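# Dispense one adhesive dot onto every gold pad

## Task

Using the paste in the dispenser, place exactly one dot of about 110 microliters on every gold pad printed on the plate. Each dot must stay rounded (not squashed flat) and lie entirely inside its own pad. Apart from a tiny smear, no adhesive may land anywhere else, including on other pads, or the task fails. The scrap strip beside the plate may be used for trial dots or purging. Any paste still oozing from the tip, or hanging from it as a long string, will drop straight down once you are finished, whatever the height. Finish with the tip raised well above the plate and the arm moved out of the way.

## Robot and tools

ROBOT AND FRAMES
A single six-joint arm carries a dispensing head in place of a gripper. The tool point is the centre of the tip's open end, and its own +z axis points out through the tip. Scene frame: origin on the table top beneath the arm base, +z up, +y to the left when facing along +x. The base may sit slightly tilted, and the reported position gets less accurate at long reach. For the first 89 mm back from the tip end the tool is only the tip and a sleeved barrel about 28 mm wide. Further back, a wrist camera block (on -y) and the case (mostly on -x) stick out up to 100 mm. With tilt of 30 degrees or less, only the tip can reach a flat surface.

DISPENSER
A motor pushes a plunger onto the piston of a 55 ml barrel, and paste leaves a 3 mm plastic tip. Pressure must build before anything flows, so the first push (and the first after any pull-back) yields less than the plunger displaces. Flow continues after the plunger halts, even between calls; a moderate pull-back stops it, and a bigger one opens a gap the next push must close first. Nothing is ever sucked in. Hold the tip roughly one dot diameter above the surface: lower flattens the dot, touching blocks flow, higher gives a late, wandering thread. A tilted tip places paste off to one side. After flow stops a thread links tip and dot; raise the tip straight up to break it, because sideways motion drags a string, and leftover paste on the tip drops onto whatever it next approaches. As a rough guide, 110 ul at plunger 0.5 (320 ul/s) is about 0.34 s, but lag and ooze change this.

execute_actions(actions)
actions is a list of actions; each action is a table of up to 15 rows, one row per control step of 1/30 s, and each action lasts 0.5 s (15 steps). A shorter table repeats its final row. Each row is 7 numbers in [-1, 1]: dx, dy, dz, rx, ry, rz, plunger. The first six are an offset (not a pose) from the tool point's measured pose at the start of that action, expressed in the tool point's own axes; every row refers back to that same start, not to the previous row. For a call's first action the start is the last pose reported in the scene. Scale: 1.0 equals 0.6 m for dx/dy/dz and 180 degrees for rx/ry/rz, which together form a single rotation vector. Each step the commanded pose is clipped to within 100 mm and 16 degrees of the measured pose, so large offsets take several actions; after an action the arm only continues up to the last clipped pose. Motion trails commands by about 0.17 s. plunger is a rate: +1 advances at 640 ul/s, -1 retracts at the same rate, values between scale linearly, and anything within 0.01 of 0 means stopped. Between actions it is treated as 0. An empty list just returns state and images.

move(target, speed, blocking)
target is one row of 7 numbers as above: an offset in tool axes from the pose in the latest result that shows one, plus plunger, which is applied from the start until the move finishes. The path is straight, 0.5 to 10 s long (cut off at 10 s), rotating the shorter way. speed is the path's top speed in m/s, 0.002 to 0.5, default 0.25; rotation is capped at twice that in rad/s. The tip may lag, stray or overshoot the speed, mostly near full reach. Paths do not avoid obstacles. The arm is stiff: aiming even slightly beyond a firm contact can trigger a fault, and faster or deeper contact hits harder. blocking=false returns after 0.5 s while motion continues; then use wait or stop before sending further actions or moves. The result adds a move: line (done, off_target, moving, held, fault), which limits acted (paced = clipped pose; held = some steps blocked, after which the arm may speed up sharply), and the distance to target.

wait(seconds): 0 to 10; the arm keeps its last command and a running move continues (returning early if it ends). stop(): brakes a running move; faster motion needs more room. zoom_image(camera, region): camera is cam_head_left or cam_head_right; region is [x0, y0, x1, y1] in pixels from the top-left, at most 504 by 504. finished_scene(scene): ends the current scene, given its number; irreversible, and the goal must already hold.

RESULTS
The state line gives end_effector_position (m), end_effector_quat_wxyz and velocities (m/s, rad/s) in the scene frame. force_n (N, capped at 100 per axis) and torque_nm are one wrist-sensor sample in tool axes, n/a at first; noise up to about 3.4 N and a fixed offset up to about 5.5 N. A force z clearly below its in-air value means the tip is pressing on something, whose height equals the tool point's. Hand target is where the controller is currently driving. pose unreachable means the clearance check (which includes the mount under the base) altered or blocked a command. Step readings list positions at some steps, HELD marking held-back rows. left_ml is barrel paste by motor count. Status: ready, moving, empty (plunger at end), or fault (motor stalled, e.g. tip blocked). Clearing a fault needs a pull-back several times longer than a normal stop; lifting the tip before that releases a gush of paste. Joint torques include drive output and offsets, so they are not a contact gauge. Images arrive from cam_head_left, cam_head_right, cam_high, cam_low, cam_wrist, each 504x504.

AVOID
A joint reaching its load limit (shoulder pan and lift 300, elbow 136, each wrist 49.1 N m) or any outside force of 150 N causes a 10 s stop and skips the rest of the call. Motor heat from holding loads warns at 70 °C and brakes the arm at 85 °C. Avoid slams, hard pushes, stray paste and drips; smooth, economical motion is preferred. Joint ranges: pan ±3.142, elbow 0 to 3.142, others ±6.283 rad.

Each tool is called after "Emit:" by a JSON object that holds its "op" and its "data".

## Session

Emit:
{"op": "execute_actions", "data": {"actions": []}}

Scene clock: 0.00 s.
end_effector_position=(+0.6070, -0.1183, +0.2339) left_ml=50.2 status=ready force_n=(+3.4, +1.4, -3.5) torque_nm=(+0.64, -1.14, -0.10) end_effector_quat_wxyz=(-0.268, +0.649, +0.657, +0.273) end_effector_velocity=(+0.000, -0.001, +0.000) end_effector_angular_velocity=(-0.000, -0.001, -0.000)
Joint positions: [-0.296 -1.729  1.955 -1.799 -1.571 -1.867]
Joint velocities: [-0.    -0.001 -0.001  0.    -0.    -0.001]
Joint torques (N m, as the arm reports them, + toward a larger angle): no reading
Hand target: +0.607, -0.118, +0.234; -0.268, +0.649, +0.657, +0.273

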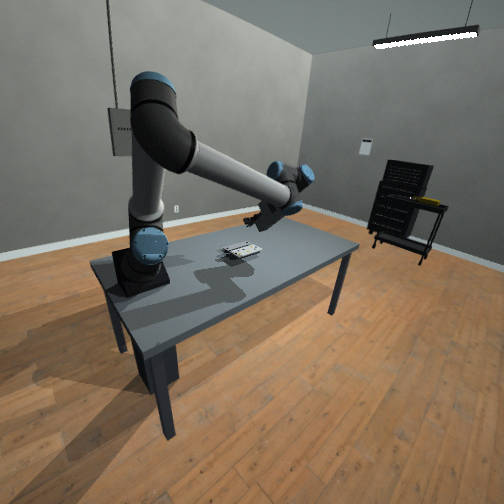

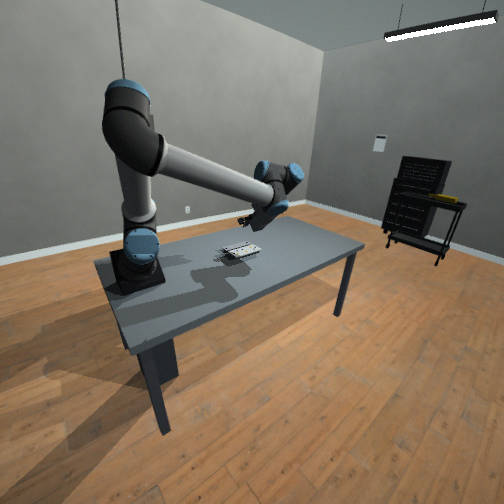

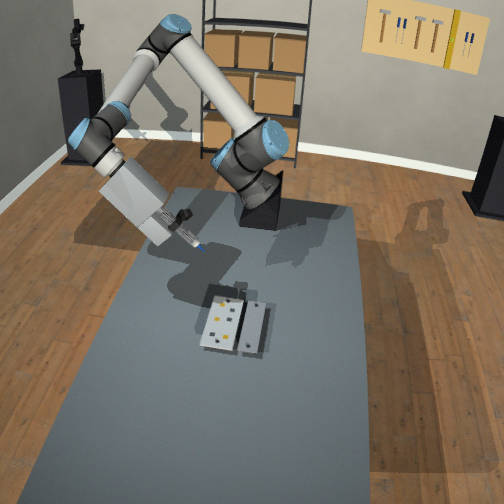

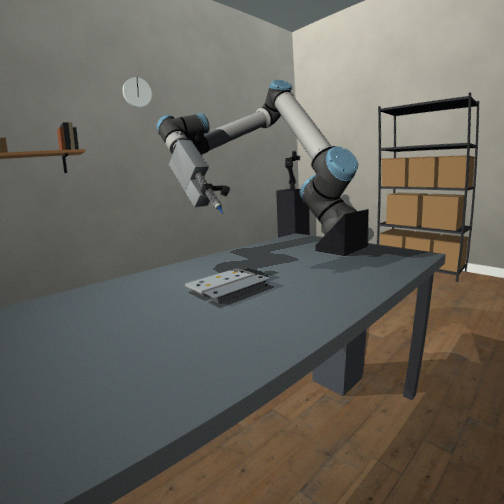

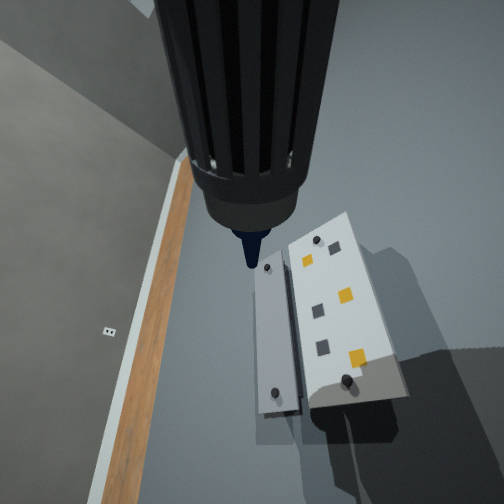

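Emit:
{"op": "move", "data": {"target": [-0.131,0.02,0.267,0,-0.25,0,0]}}

Emit:
{"op": "zoom_image", "data": {"camera": "cam_low", "region": [200,240,270,310]}}

Scene clock: 5.83 s.
end_effector_position=(+0.6202, -0.0600, +0.0653) left_ml=50.2 status=ready force_n=(+0.0, +3.1, -1.0) torque_nm=(+1.25, +0.05, -0.12) end_effector_quat_wxyz=(+0.003, +0.704, +0.710, +0.004) end_effector_velocity=(+0.002, +0.000, +0.000) end_effector_angular_velocity=(-0.005, -0.001, -0.002)
Joint positions: [ 0.139 -1.357  2.152 -2.229 -2.346 -1.376]
Joint velocities: [ 0.003  0.005 -0.003 -0.    -0.005  0.005]
Joint torques (N m, as the arm reports them, + toward a larger angle): [ 49.93 -20.53 -40.02  -5.12  -1.64   3.  ]
Hand target: +0.620, -0.060, +0.065; +0.003, +0.704, +0.710, +0.004
Off the commanded pose: 0.001 m, 0 deg.
move: done

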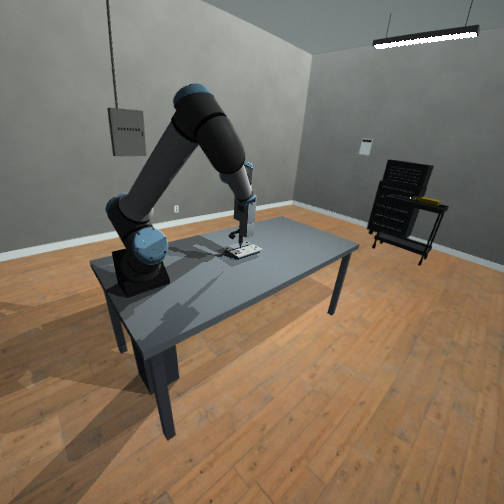

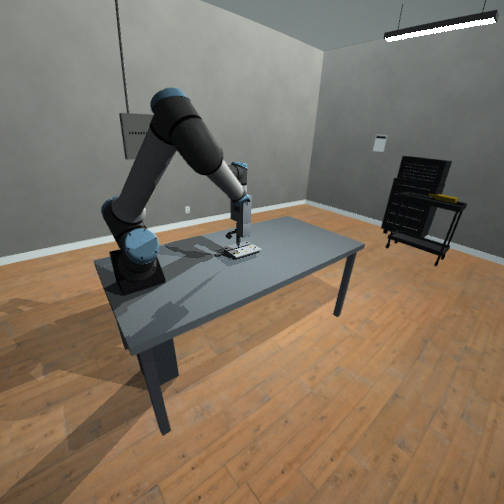

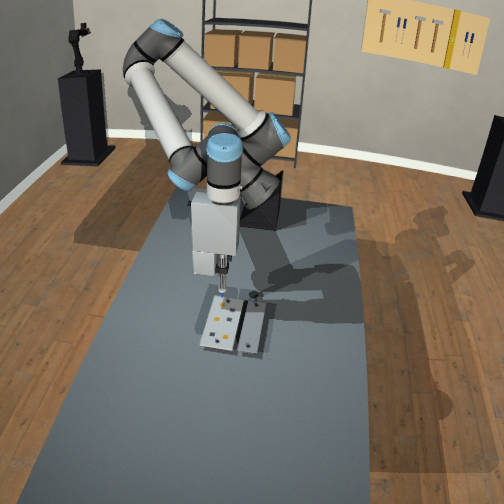

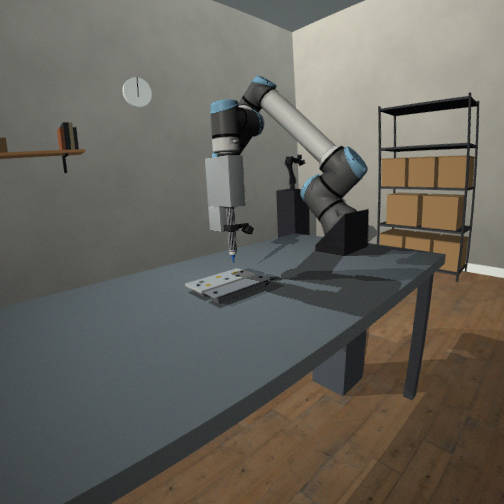

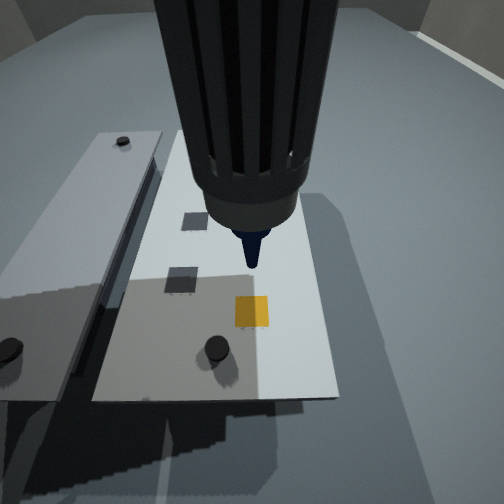

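Region (200, 240, 270, 310) of cam_low's 504x504 image, scaled by 7.200, with more detail than that image has.

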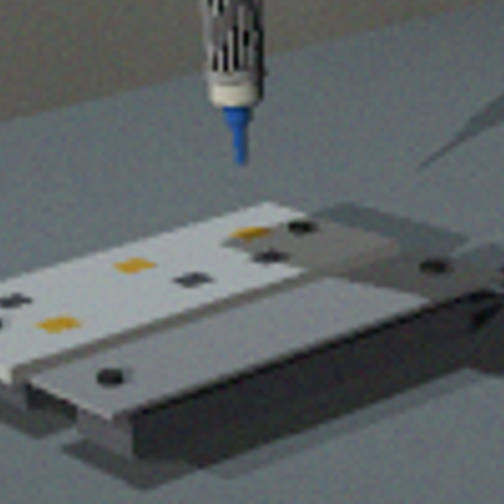

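Emit:
{"op": "move", "data": {"target": [0,-0.005,0.046,0,0,0,0], "speed": 0.08}}

Emit:
{"op": "zoom_image", "data": {"camera": "cam_low", "region": [215,250,255,290]}}

Emit:
{"op": "zoom_image", "data": {"camera": "cam_head_left", "region": [220,230,260,270]}}

Scene clock: 13.37 s.
end_effector_position=(+0.6174, -0.0600, +0.0378) left_ml=50.2 status=ready force_n=(+0.0, +1.7, -0.9) torque_nm=(+0.69, +0.09, -0.11) end_effector_quat_wxyz=(+0.003, +0.704, +0.710, +0.004) end_effector_velocity=(+0.000, -0.001, -0.001) end_effector_angular_velocity=(-0.000, -0.000, -0.001)
Joint positions: [ 0.11  -1.338  2.185 -2.31  -2.35  -1.417]
Joint velocities: [-0.002  0.     0.002 -0.004 -0.    -0.002]
Joint torques (N m, as the arm reports them, + toward a larger angle): [ 15.14 -18.53 -11.94  -6.32  -1.97  -2.75]
Hand target: +0.617, -0.060, +0.038; +0.003, +0.704, +0.710, +0.004
Off the commanded pose: 0.000 m, 0 deg.
move: done

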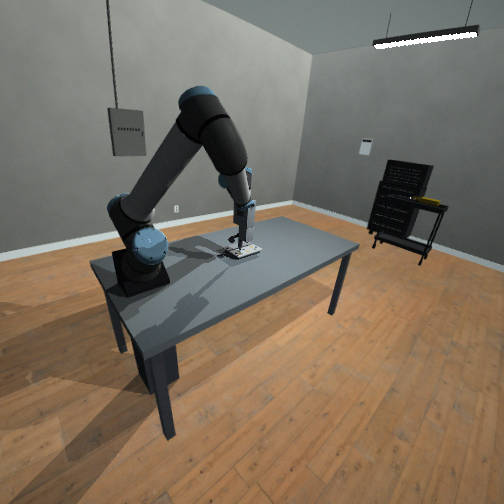

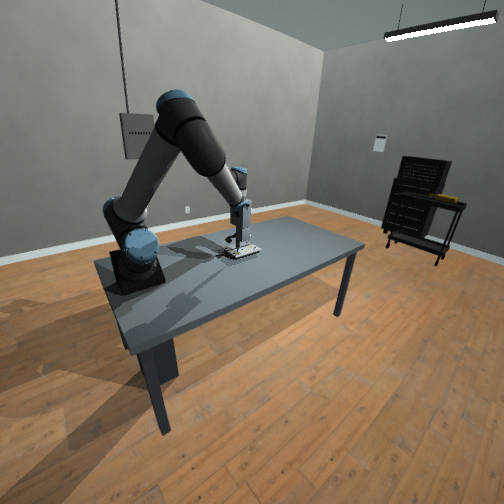

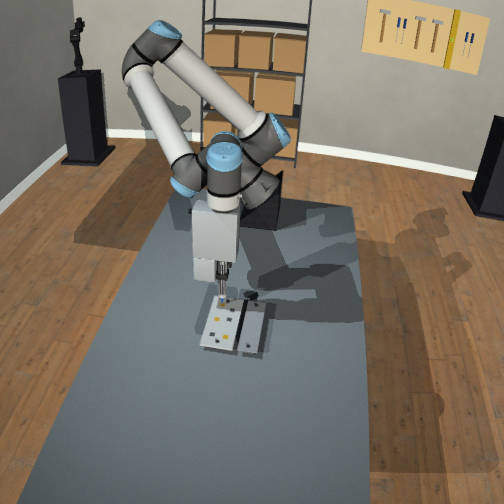

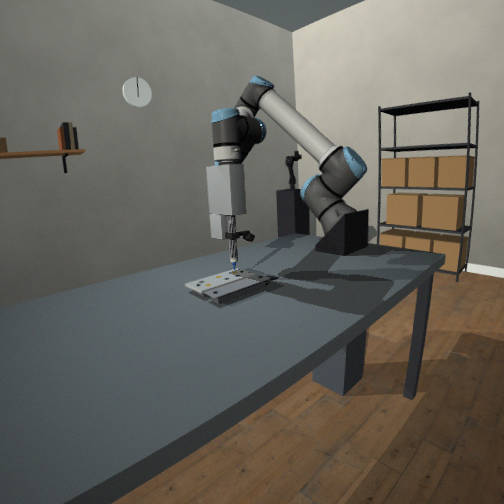

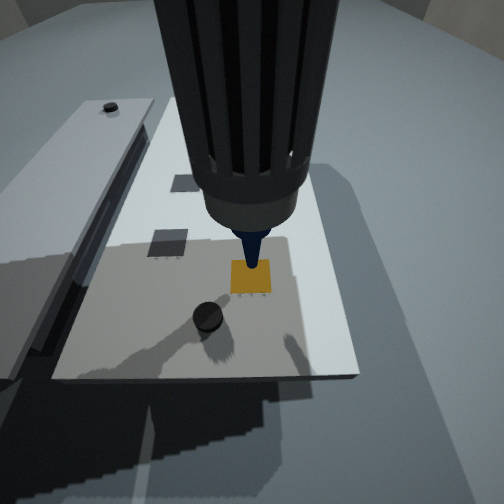

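Region (215, 250, 255, 290) of cam_low's 504x504 image, scaled by 12.600, with more detail than that image has.

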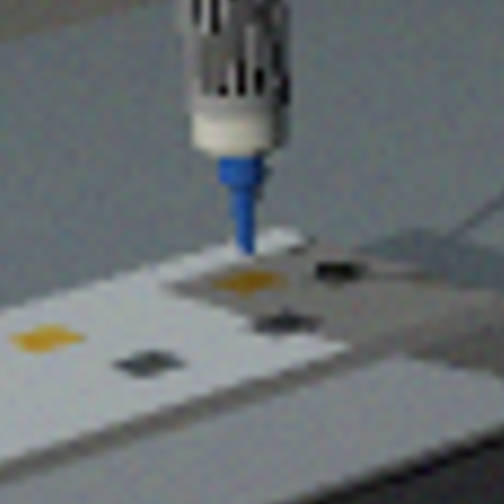

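Region (220, 230, 260, 270) of cam_head_left's 504x504 image, scaled by 12.600, with more detail than that image has.

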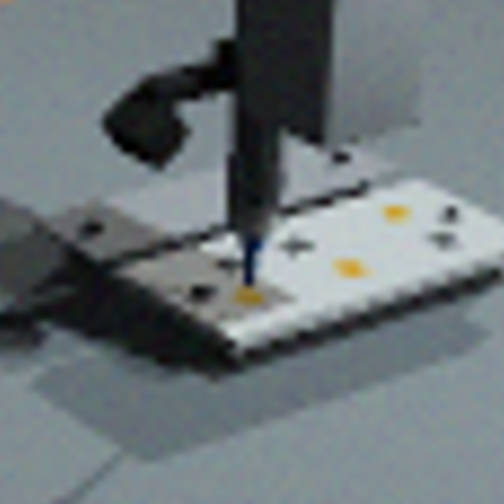

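Emit:
{"op": "move", "data": {"target": [0.167,0.055,0,0,0,0,0], "speed": 0.15}}

Emit:
{"op": "execute_actions", "data": {"actions": [[[0,0,0.007,0,0,0,0.6]]]}}

Emit:
{"op": "wait", "data": {"seconds": 10}}

Emit:
{"op": "zoom_image", "data": {"camera": "cam_wrist", "region": [200,220,300,320]}}

Emit:
{"op": "wait", "data": {"seconds": 8}}

Emit:
{"op": "zoom_image", "data": {"camera": "cam_wrist", "region": [200,220,300,320]}}

Scene clock: 22.33 s.
end_effector_position=(+0.6497, +0.0404, +0.0382) left_ml=50.2 status=ready force_n=(+1.2, +1.3, -3.4) torque_nm=(+0.62, -0.31, -0.07) end_effector_quat_wxyz=(+0.003, +0.704, +0.710, +0.004) end_effector_velocity=(+0.002, +0.001, +0.000) end_effector_angular_velocity=(-0.001, -0.001, -0.002)
Joint positions: [ 0.206 -1.172  2.097 -2.295 -2.335 -1.283]
Joint velocities: [ 0.001  0.003 -0.002 -0.001 -0.001  0.002]
Joint torques (N m, as the arm reports them, + toward a larger angle): [ 55.65 -25.76 -38.73  -0.58   2.35   2.78]
Hand target: +0.650, +0.041, +0.038; +0.003, +0.704, +0.710, +0.004
Off the commanded pose: 0.000 m, 0 deg.
move: done

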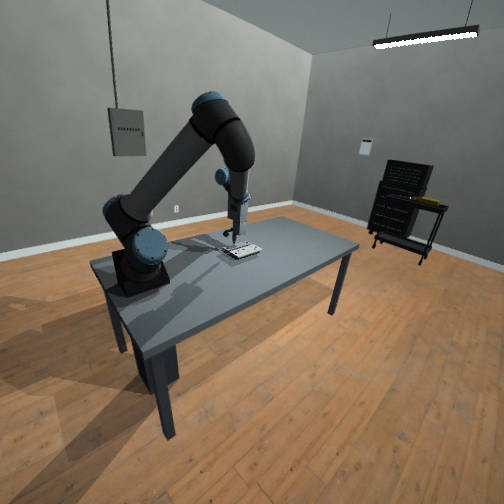

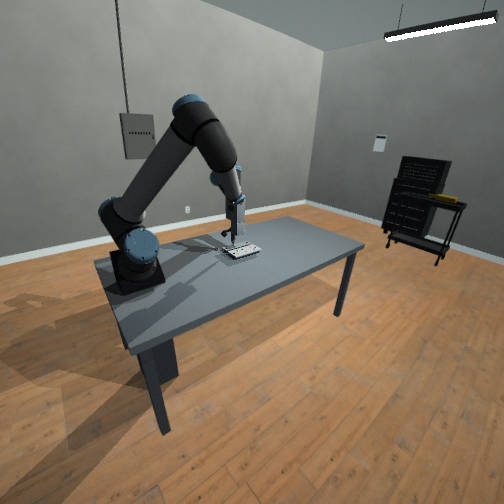

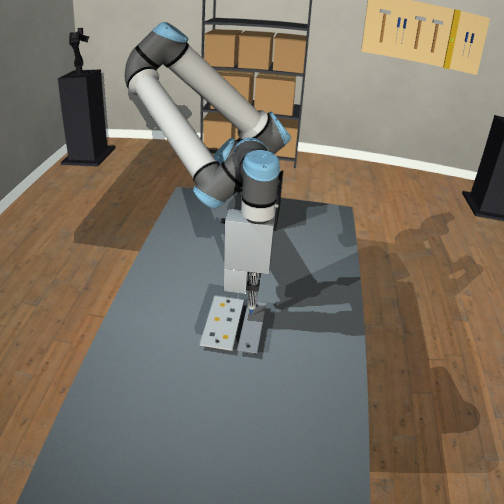

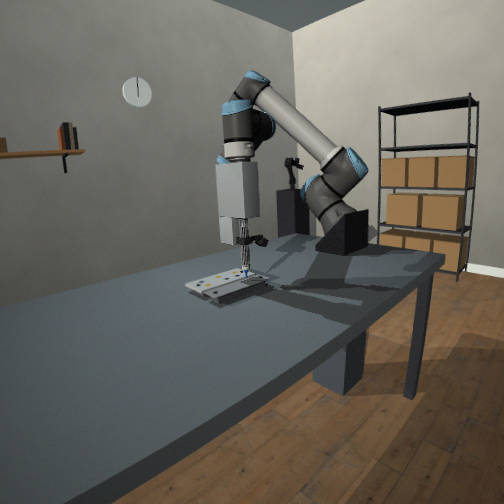

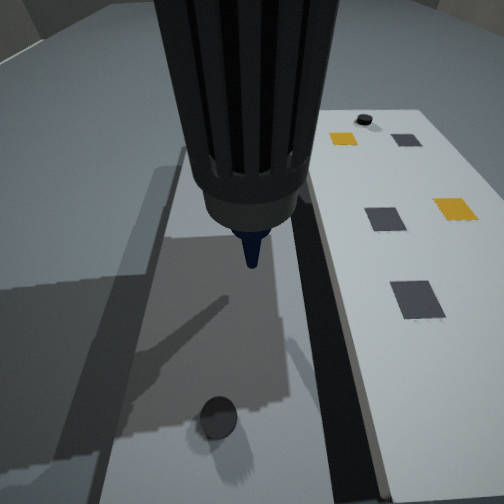

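Scene clock: 22.83 s.
end_effector_position=(+0.6498, +0.0404, +0.0341) left_ml=50.0 status=moving force_n=(+0.6, -1.8, -2.2) torque_nm=(-0.49, -0.06, -0.11) end_effector_quat_wxyz=(+0.003, +0.704, +0.710, +0.004) end_effector_velocity=(-0.000, -0.000, -0.000) end_effector_angular_velocity=(+0.001, +0.000, -0.000)
Joint positions: [ 0.202 -1.168  2.101 -2.306 -2.335 -1.289]
Joint velocities: [-0.001 -0.001  0.001 -0.001  0.001 -0.001]
Joint torques (N m, as the arm reports them, + toward a larger angle): [ 21.97 -26.07 -11.99  -5.78  -2.21  -2.8 ]
Hand target: +0.650, +0.040, +0.034; +0.003, +0.704, +0.710, +0.004
Off the commanded pose: 0.000 m, 0 deg.
Step readings (end_effector_position):
0: (+0.6497, +0.0404, +0.0382)
1: (+0.6497, +0.0404, +0.0382)
2: (+0.6498, +0.0405, +0.0378)
4: (+0.6500, +0.0405, +0.0361)
8: (+0.6499, +0.0405, +0.0345)
15: end_effector_position above

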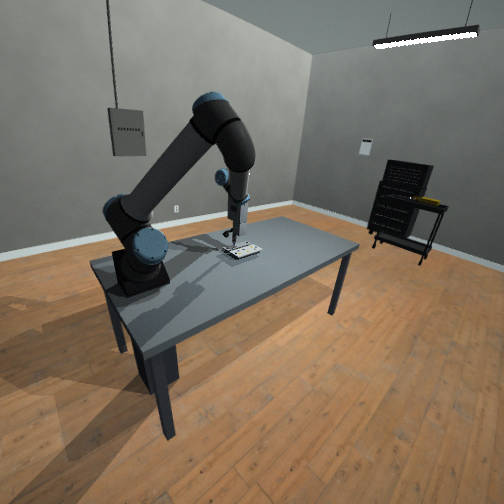

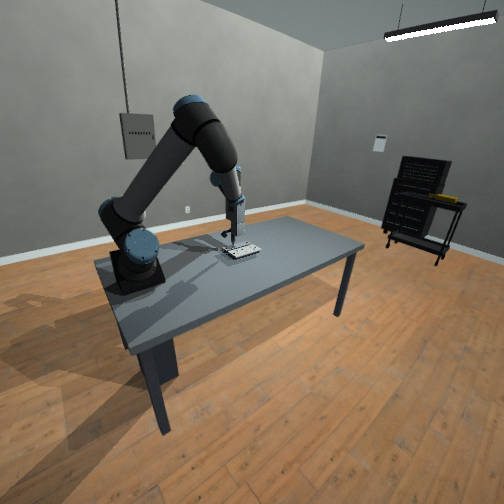

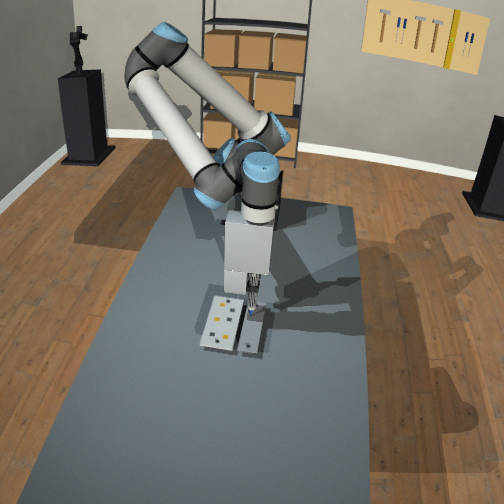

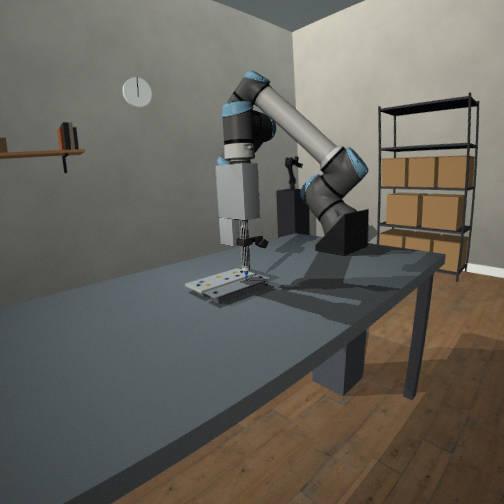

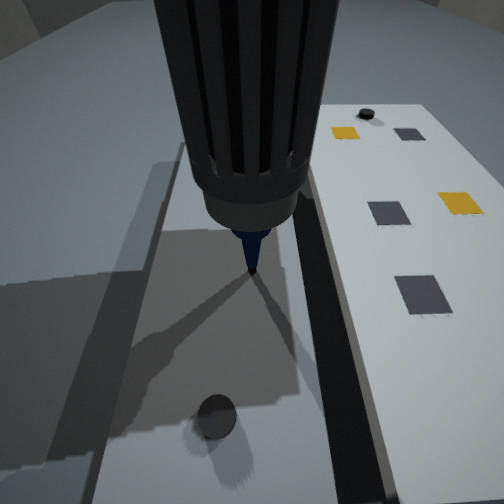

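Scene clock: 32.83 s.
end_effector_position=(+0.6497, +0.0404, +0.0340) left_ml=50.0 status=ready force_n=(+0.3, -1.0, -3.1) torque_nm=(-0.15, +0.00, -0.05) end_effector_quat_wxyz=(+0.003, +0.704, +0.710, +0.004) end_effector_velocity=(+0.000, -0.000, +0.001) end_effector_angular_velocity=(-0.000, -0.001, -0.001)
Joint positions: [ 0.202 -1.168  2.101 -2.306 -2.335 -1.289]
Joint velocities: [ 0.    -0.001  0.    -0.    -0.     0.001]
Joint torques (N m, as the arm reports them, + toward a larger angle): [ 22.66 -25.64 -13.34  -5.82  -1.87  -2.48]
Hand target: +0.650, +0.040, +0.034; +0.003, +0.704, +0.710, +0.004
Off the commanded pose: 0.000 m, 0 deg.
wait: 10.00 s; at rest by 0.20 s

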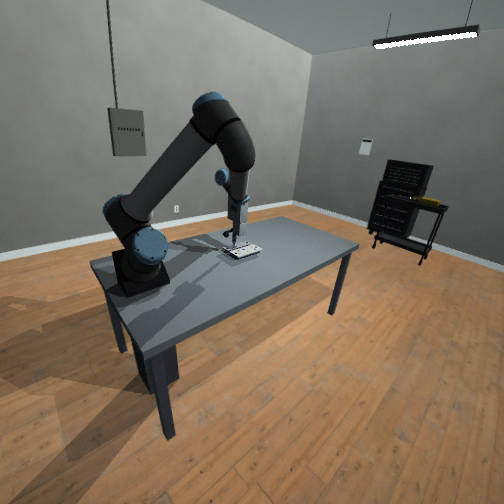

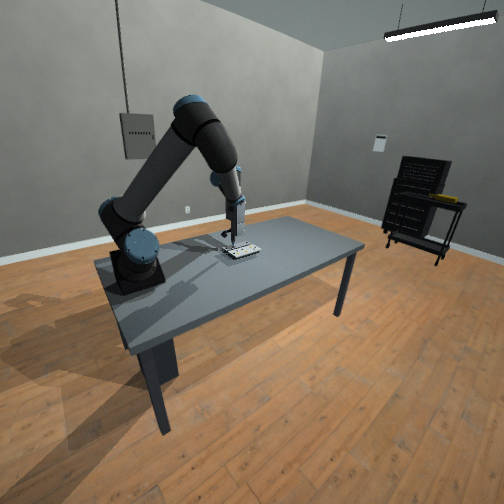

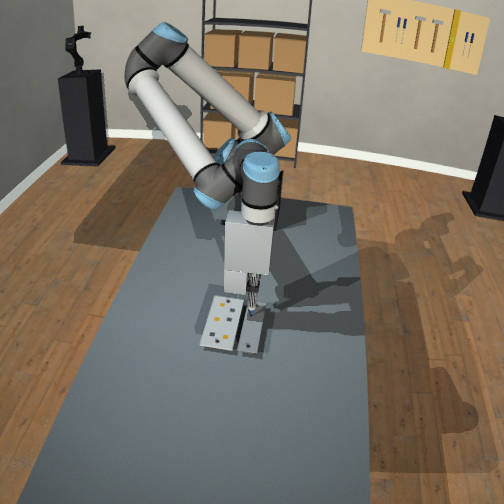

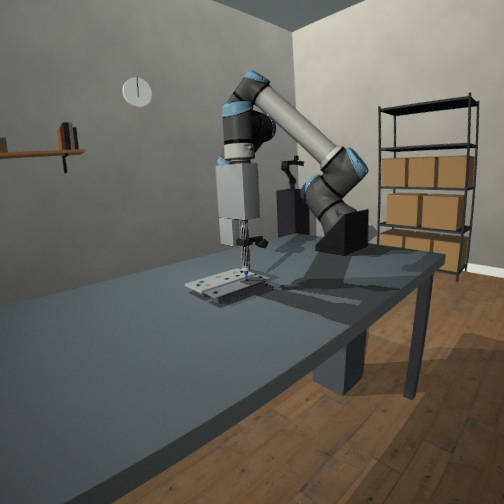

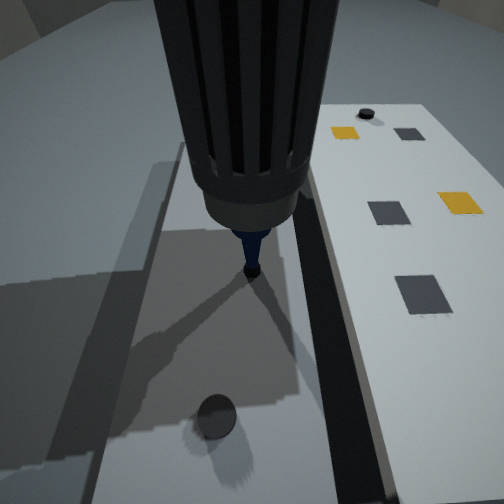

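Region (200, 220, 300, 320) of cam_wrist's 504x504 image, scaled by 5.040, with more detail than that image has.

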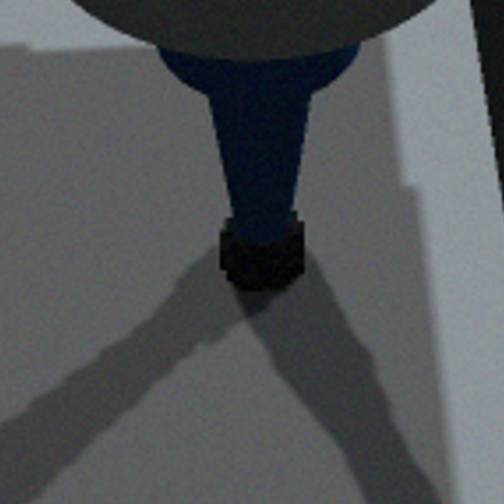

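Scene clock: 40.83 s.
end_effector_position=(+0.6497, +0.0404, +0.0340) left_ml=50.0 status=ready force_n=(+0.5, +0.3, -1.8) torque_nm=(+0.18, -0.08, -0.02) end_effector_quat_wxyz=(+0.003, +0.704, +0.710, +0.004) end_effector_velocity=(-0.000, -0.000, -0.000) end_effector_angular_velocity=(+0.000, +0.001, -0.000)
Joint positions: [ 0.202 -1.168  2.101 -2.306 -2.335 -1.289]
Joint velocities: [-0.    -0.     0.     0.001  0.     0.001]
Joint torques (N m, as the arm reports them, + toward a larger angle): [ 23.61 -26.95 -13.42  -5.77  -1.67  -2.22]
Hand target: +0.650, +0.040, +0.034; +0.003, +0.704, +0.710, +0.004
Off the commanded pose: 0.000 m, 0 deg.
wait: 8.00 s; at rest by 0.17 s

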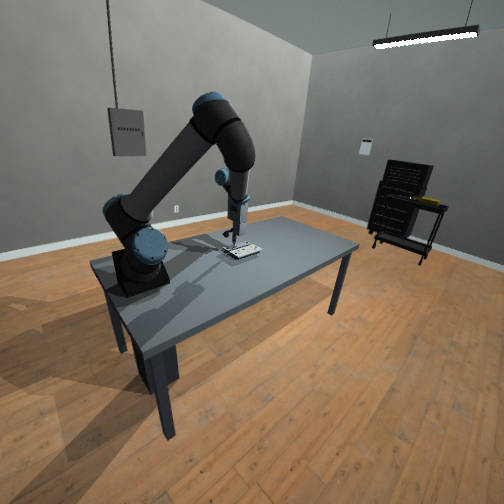

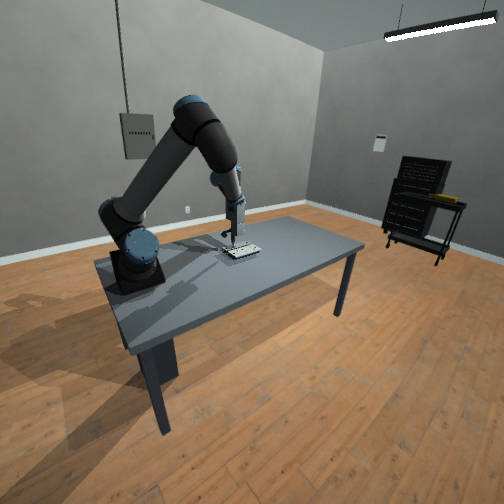

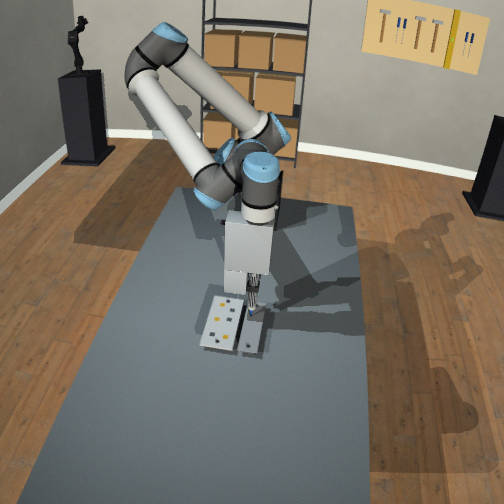

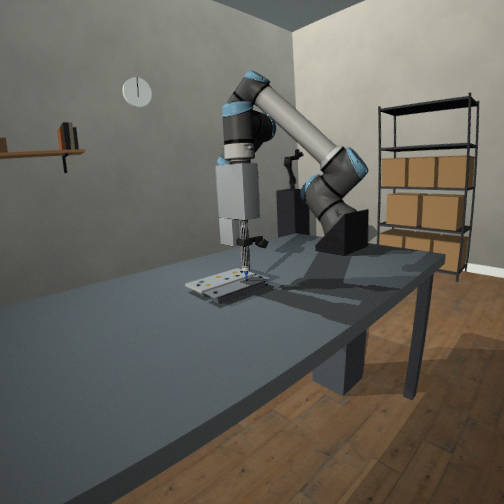

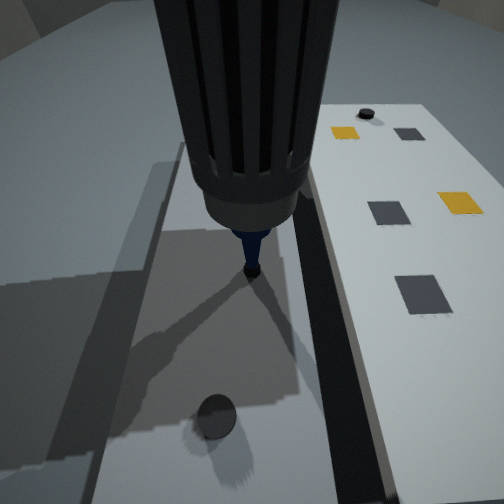

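Region (200, 220, 300, 320) of cam_wrist's 504x504 image, scaled by 5.040, with more detail than that image has.

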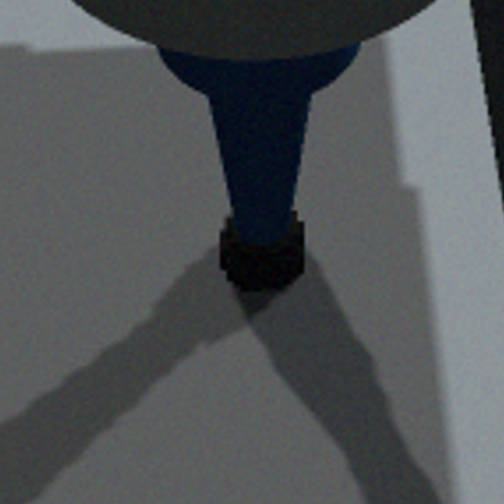

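Settles within 10 s.

Emit:
{"op": "execute_actions", "data": {"actions": [[[0,0,0,0,0,0,-0.3]]]}}

Emit:
{"op": "move", "data": {"target": [0,0,-0.06,0,0,0,0], "speed": 0.08}}

Scene clock: 45.03 s.
end_effector_position=(+0.6497, +0.0404, +0.0340) left_ml=50.1 status=moving force_n=(+2.6, +0.4, -3.8) torque_nm=(+0.30, -0.87, -0.12) end_effector_quat_wxyz=(+0.003, +0.704, +0.710, +0.004) end_effector_velocity=(-0.000, -0.000, +0.000) end_effector_angular_velocity=(-0.000, +0.000, -0.001)
Joint positions: [ 0.202 -1.168  2.101 -2.306 -2.335 -1.289]
Joint velocities: [-0.    -0.     0.     0.001 -0.     0.001]
Joint torques (N m, as the arm reports them, + toward a larger angle): [ 22.97 -27.96 -13.75  -5.35  -1.54  -2.23]
Hand target: +0.650, +0.040, +0.034; +0.003, +0.704, +0.710, +0.004
Off the commanded pose: 0.000 m, 0 deg.
Step readings (end_effector_position):
0: (+0.6497, +0.0404, +0.0340)
1: (+0.6497, +0.0404, +0.0340)
2: (+0.6497, +0.0404, +0.0340)
4: (+0.6497, +0.0404, +0.0340)
8: (+0.6497, +0.0404, +0.0340)
15: end_effector_position above

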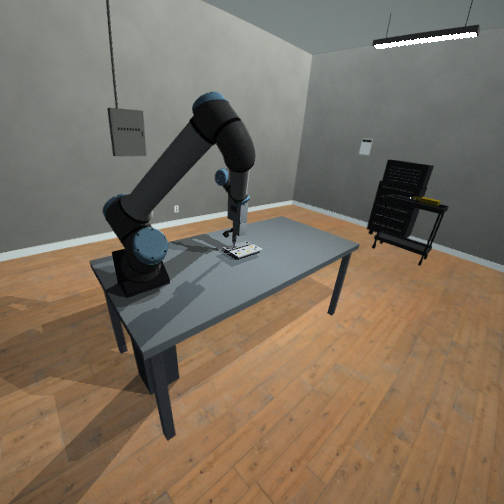

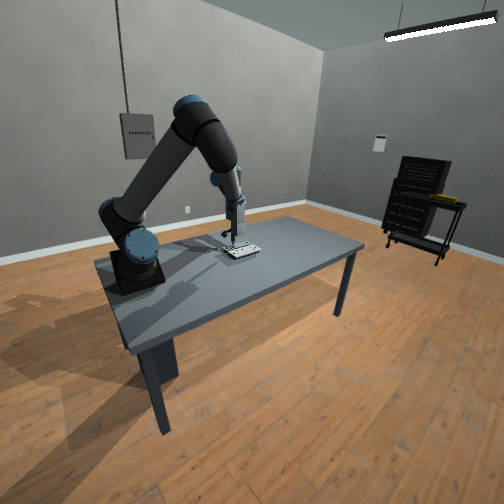

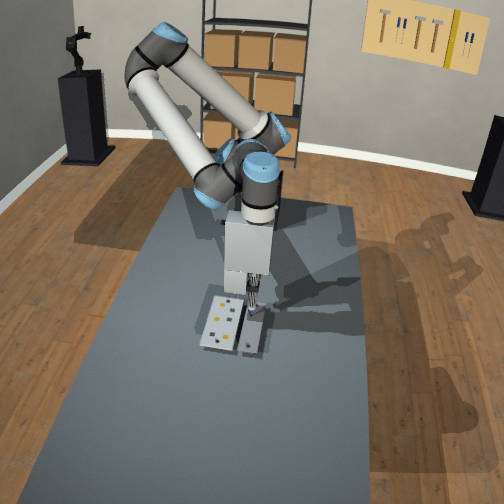

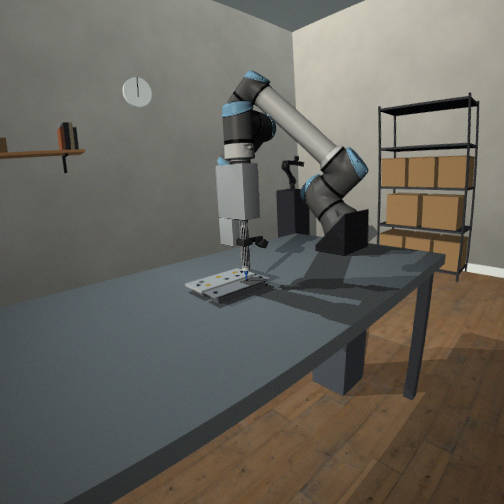

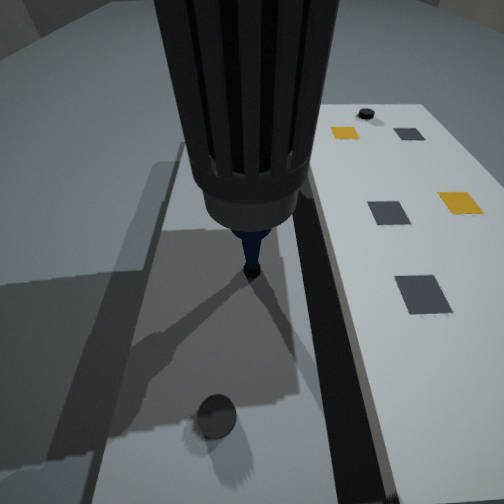

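Scene clock: 45.90 s.
end_effector_position=(+0.6494, +0.0404, +0.0699) left_ml=50.1 status=ready force_n=(+1.4, +2.1, -2.3) torque_nm=(+0.97, -0.33, -0.10) end_effector_quat_wxyz=(+0.003, +0.704, +0.710, +0.004) end_effector_velocity=(+0.001, +0.000, +0.002) end_effector_angular_velocity=(+0.002, -0.001, -0.002)
Joint positions: [ 0.237 -1.197  2.065 -2.21  -2.328 -1.242]
Joint velocities: [ 0.001 -0.001 -0.003  0.003  0.002  0.002]
Joint torques (N m, as the arm reports them, + toward a larger angle): [ 53.48 -58.4  -39.2   -0.08   2.29   2.94]
Hand target: +0.649, +0.040, +0.070; +0.003, +0.704, +0.710, +0.004
Off the commanded pose: 0.000 m, 0 deg.
move: done

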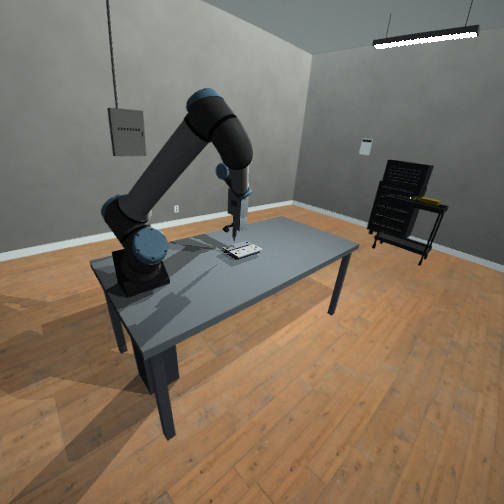

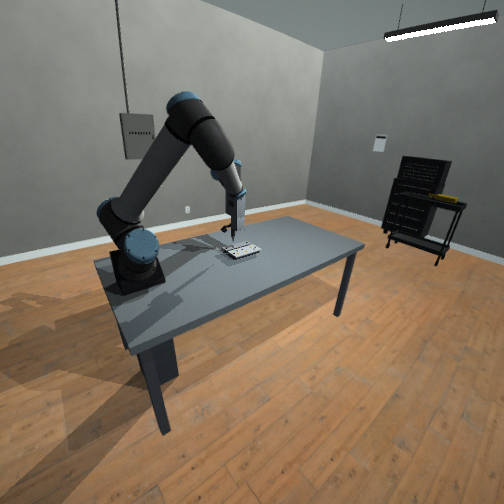

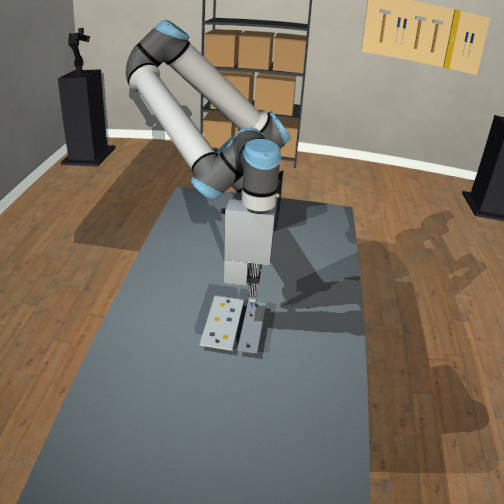

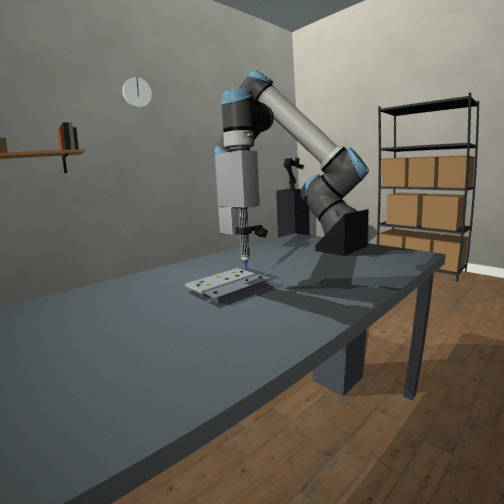

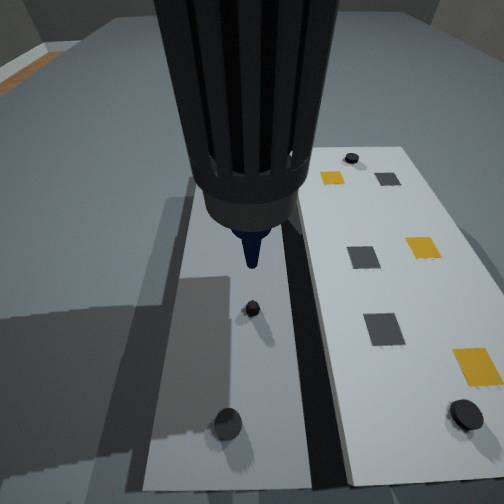

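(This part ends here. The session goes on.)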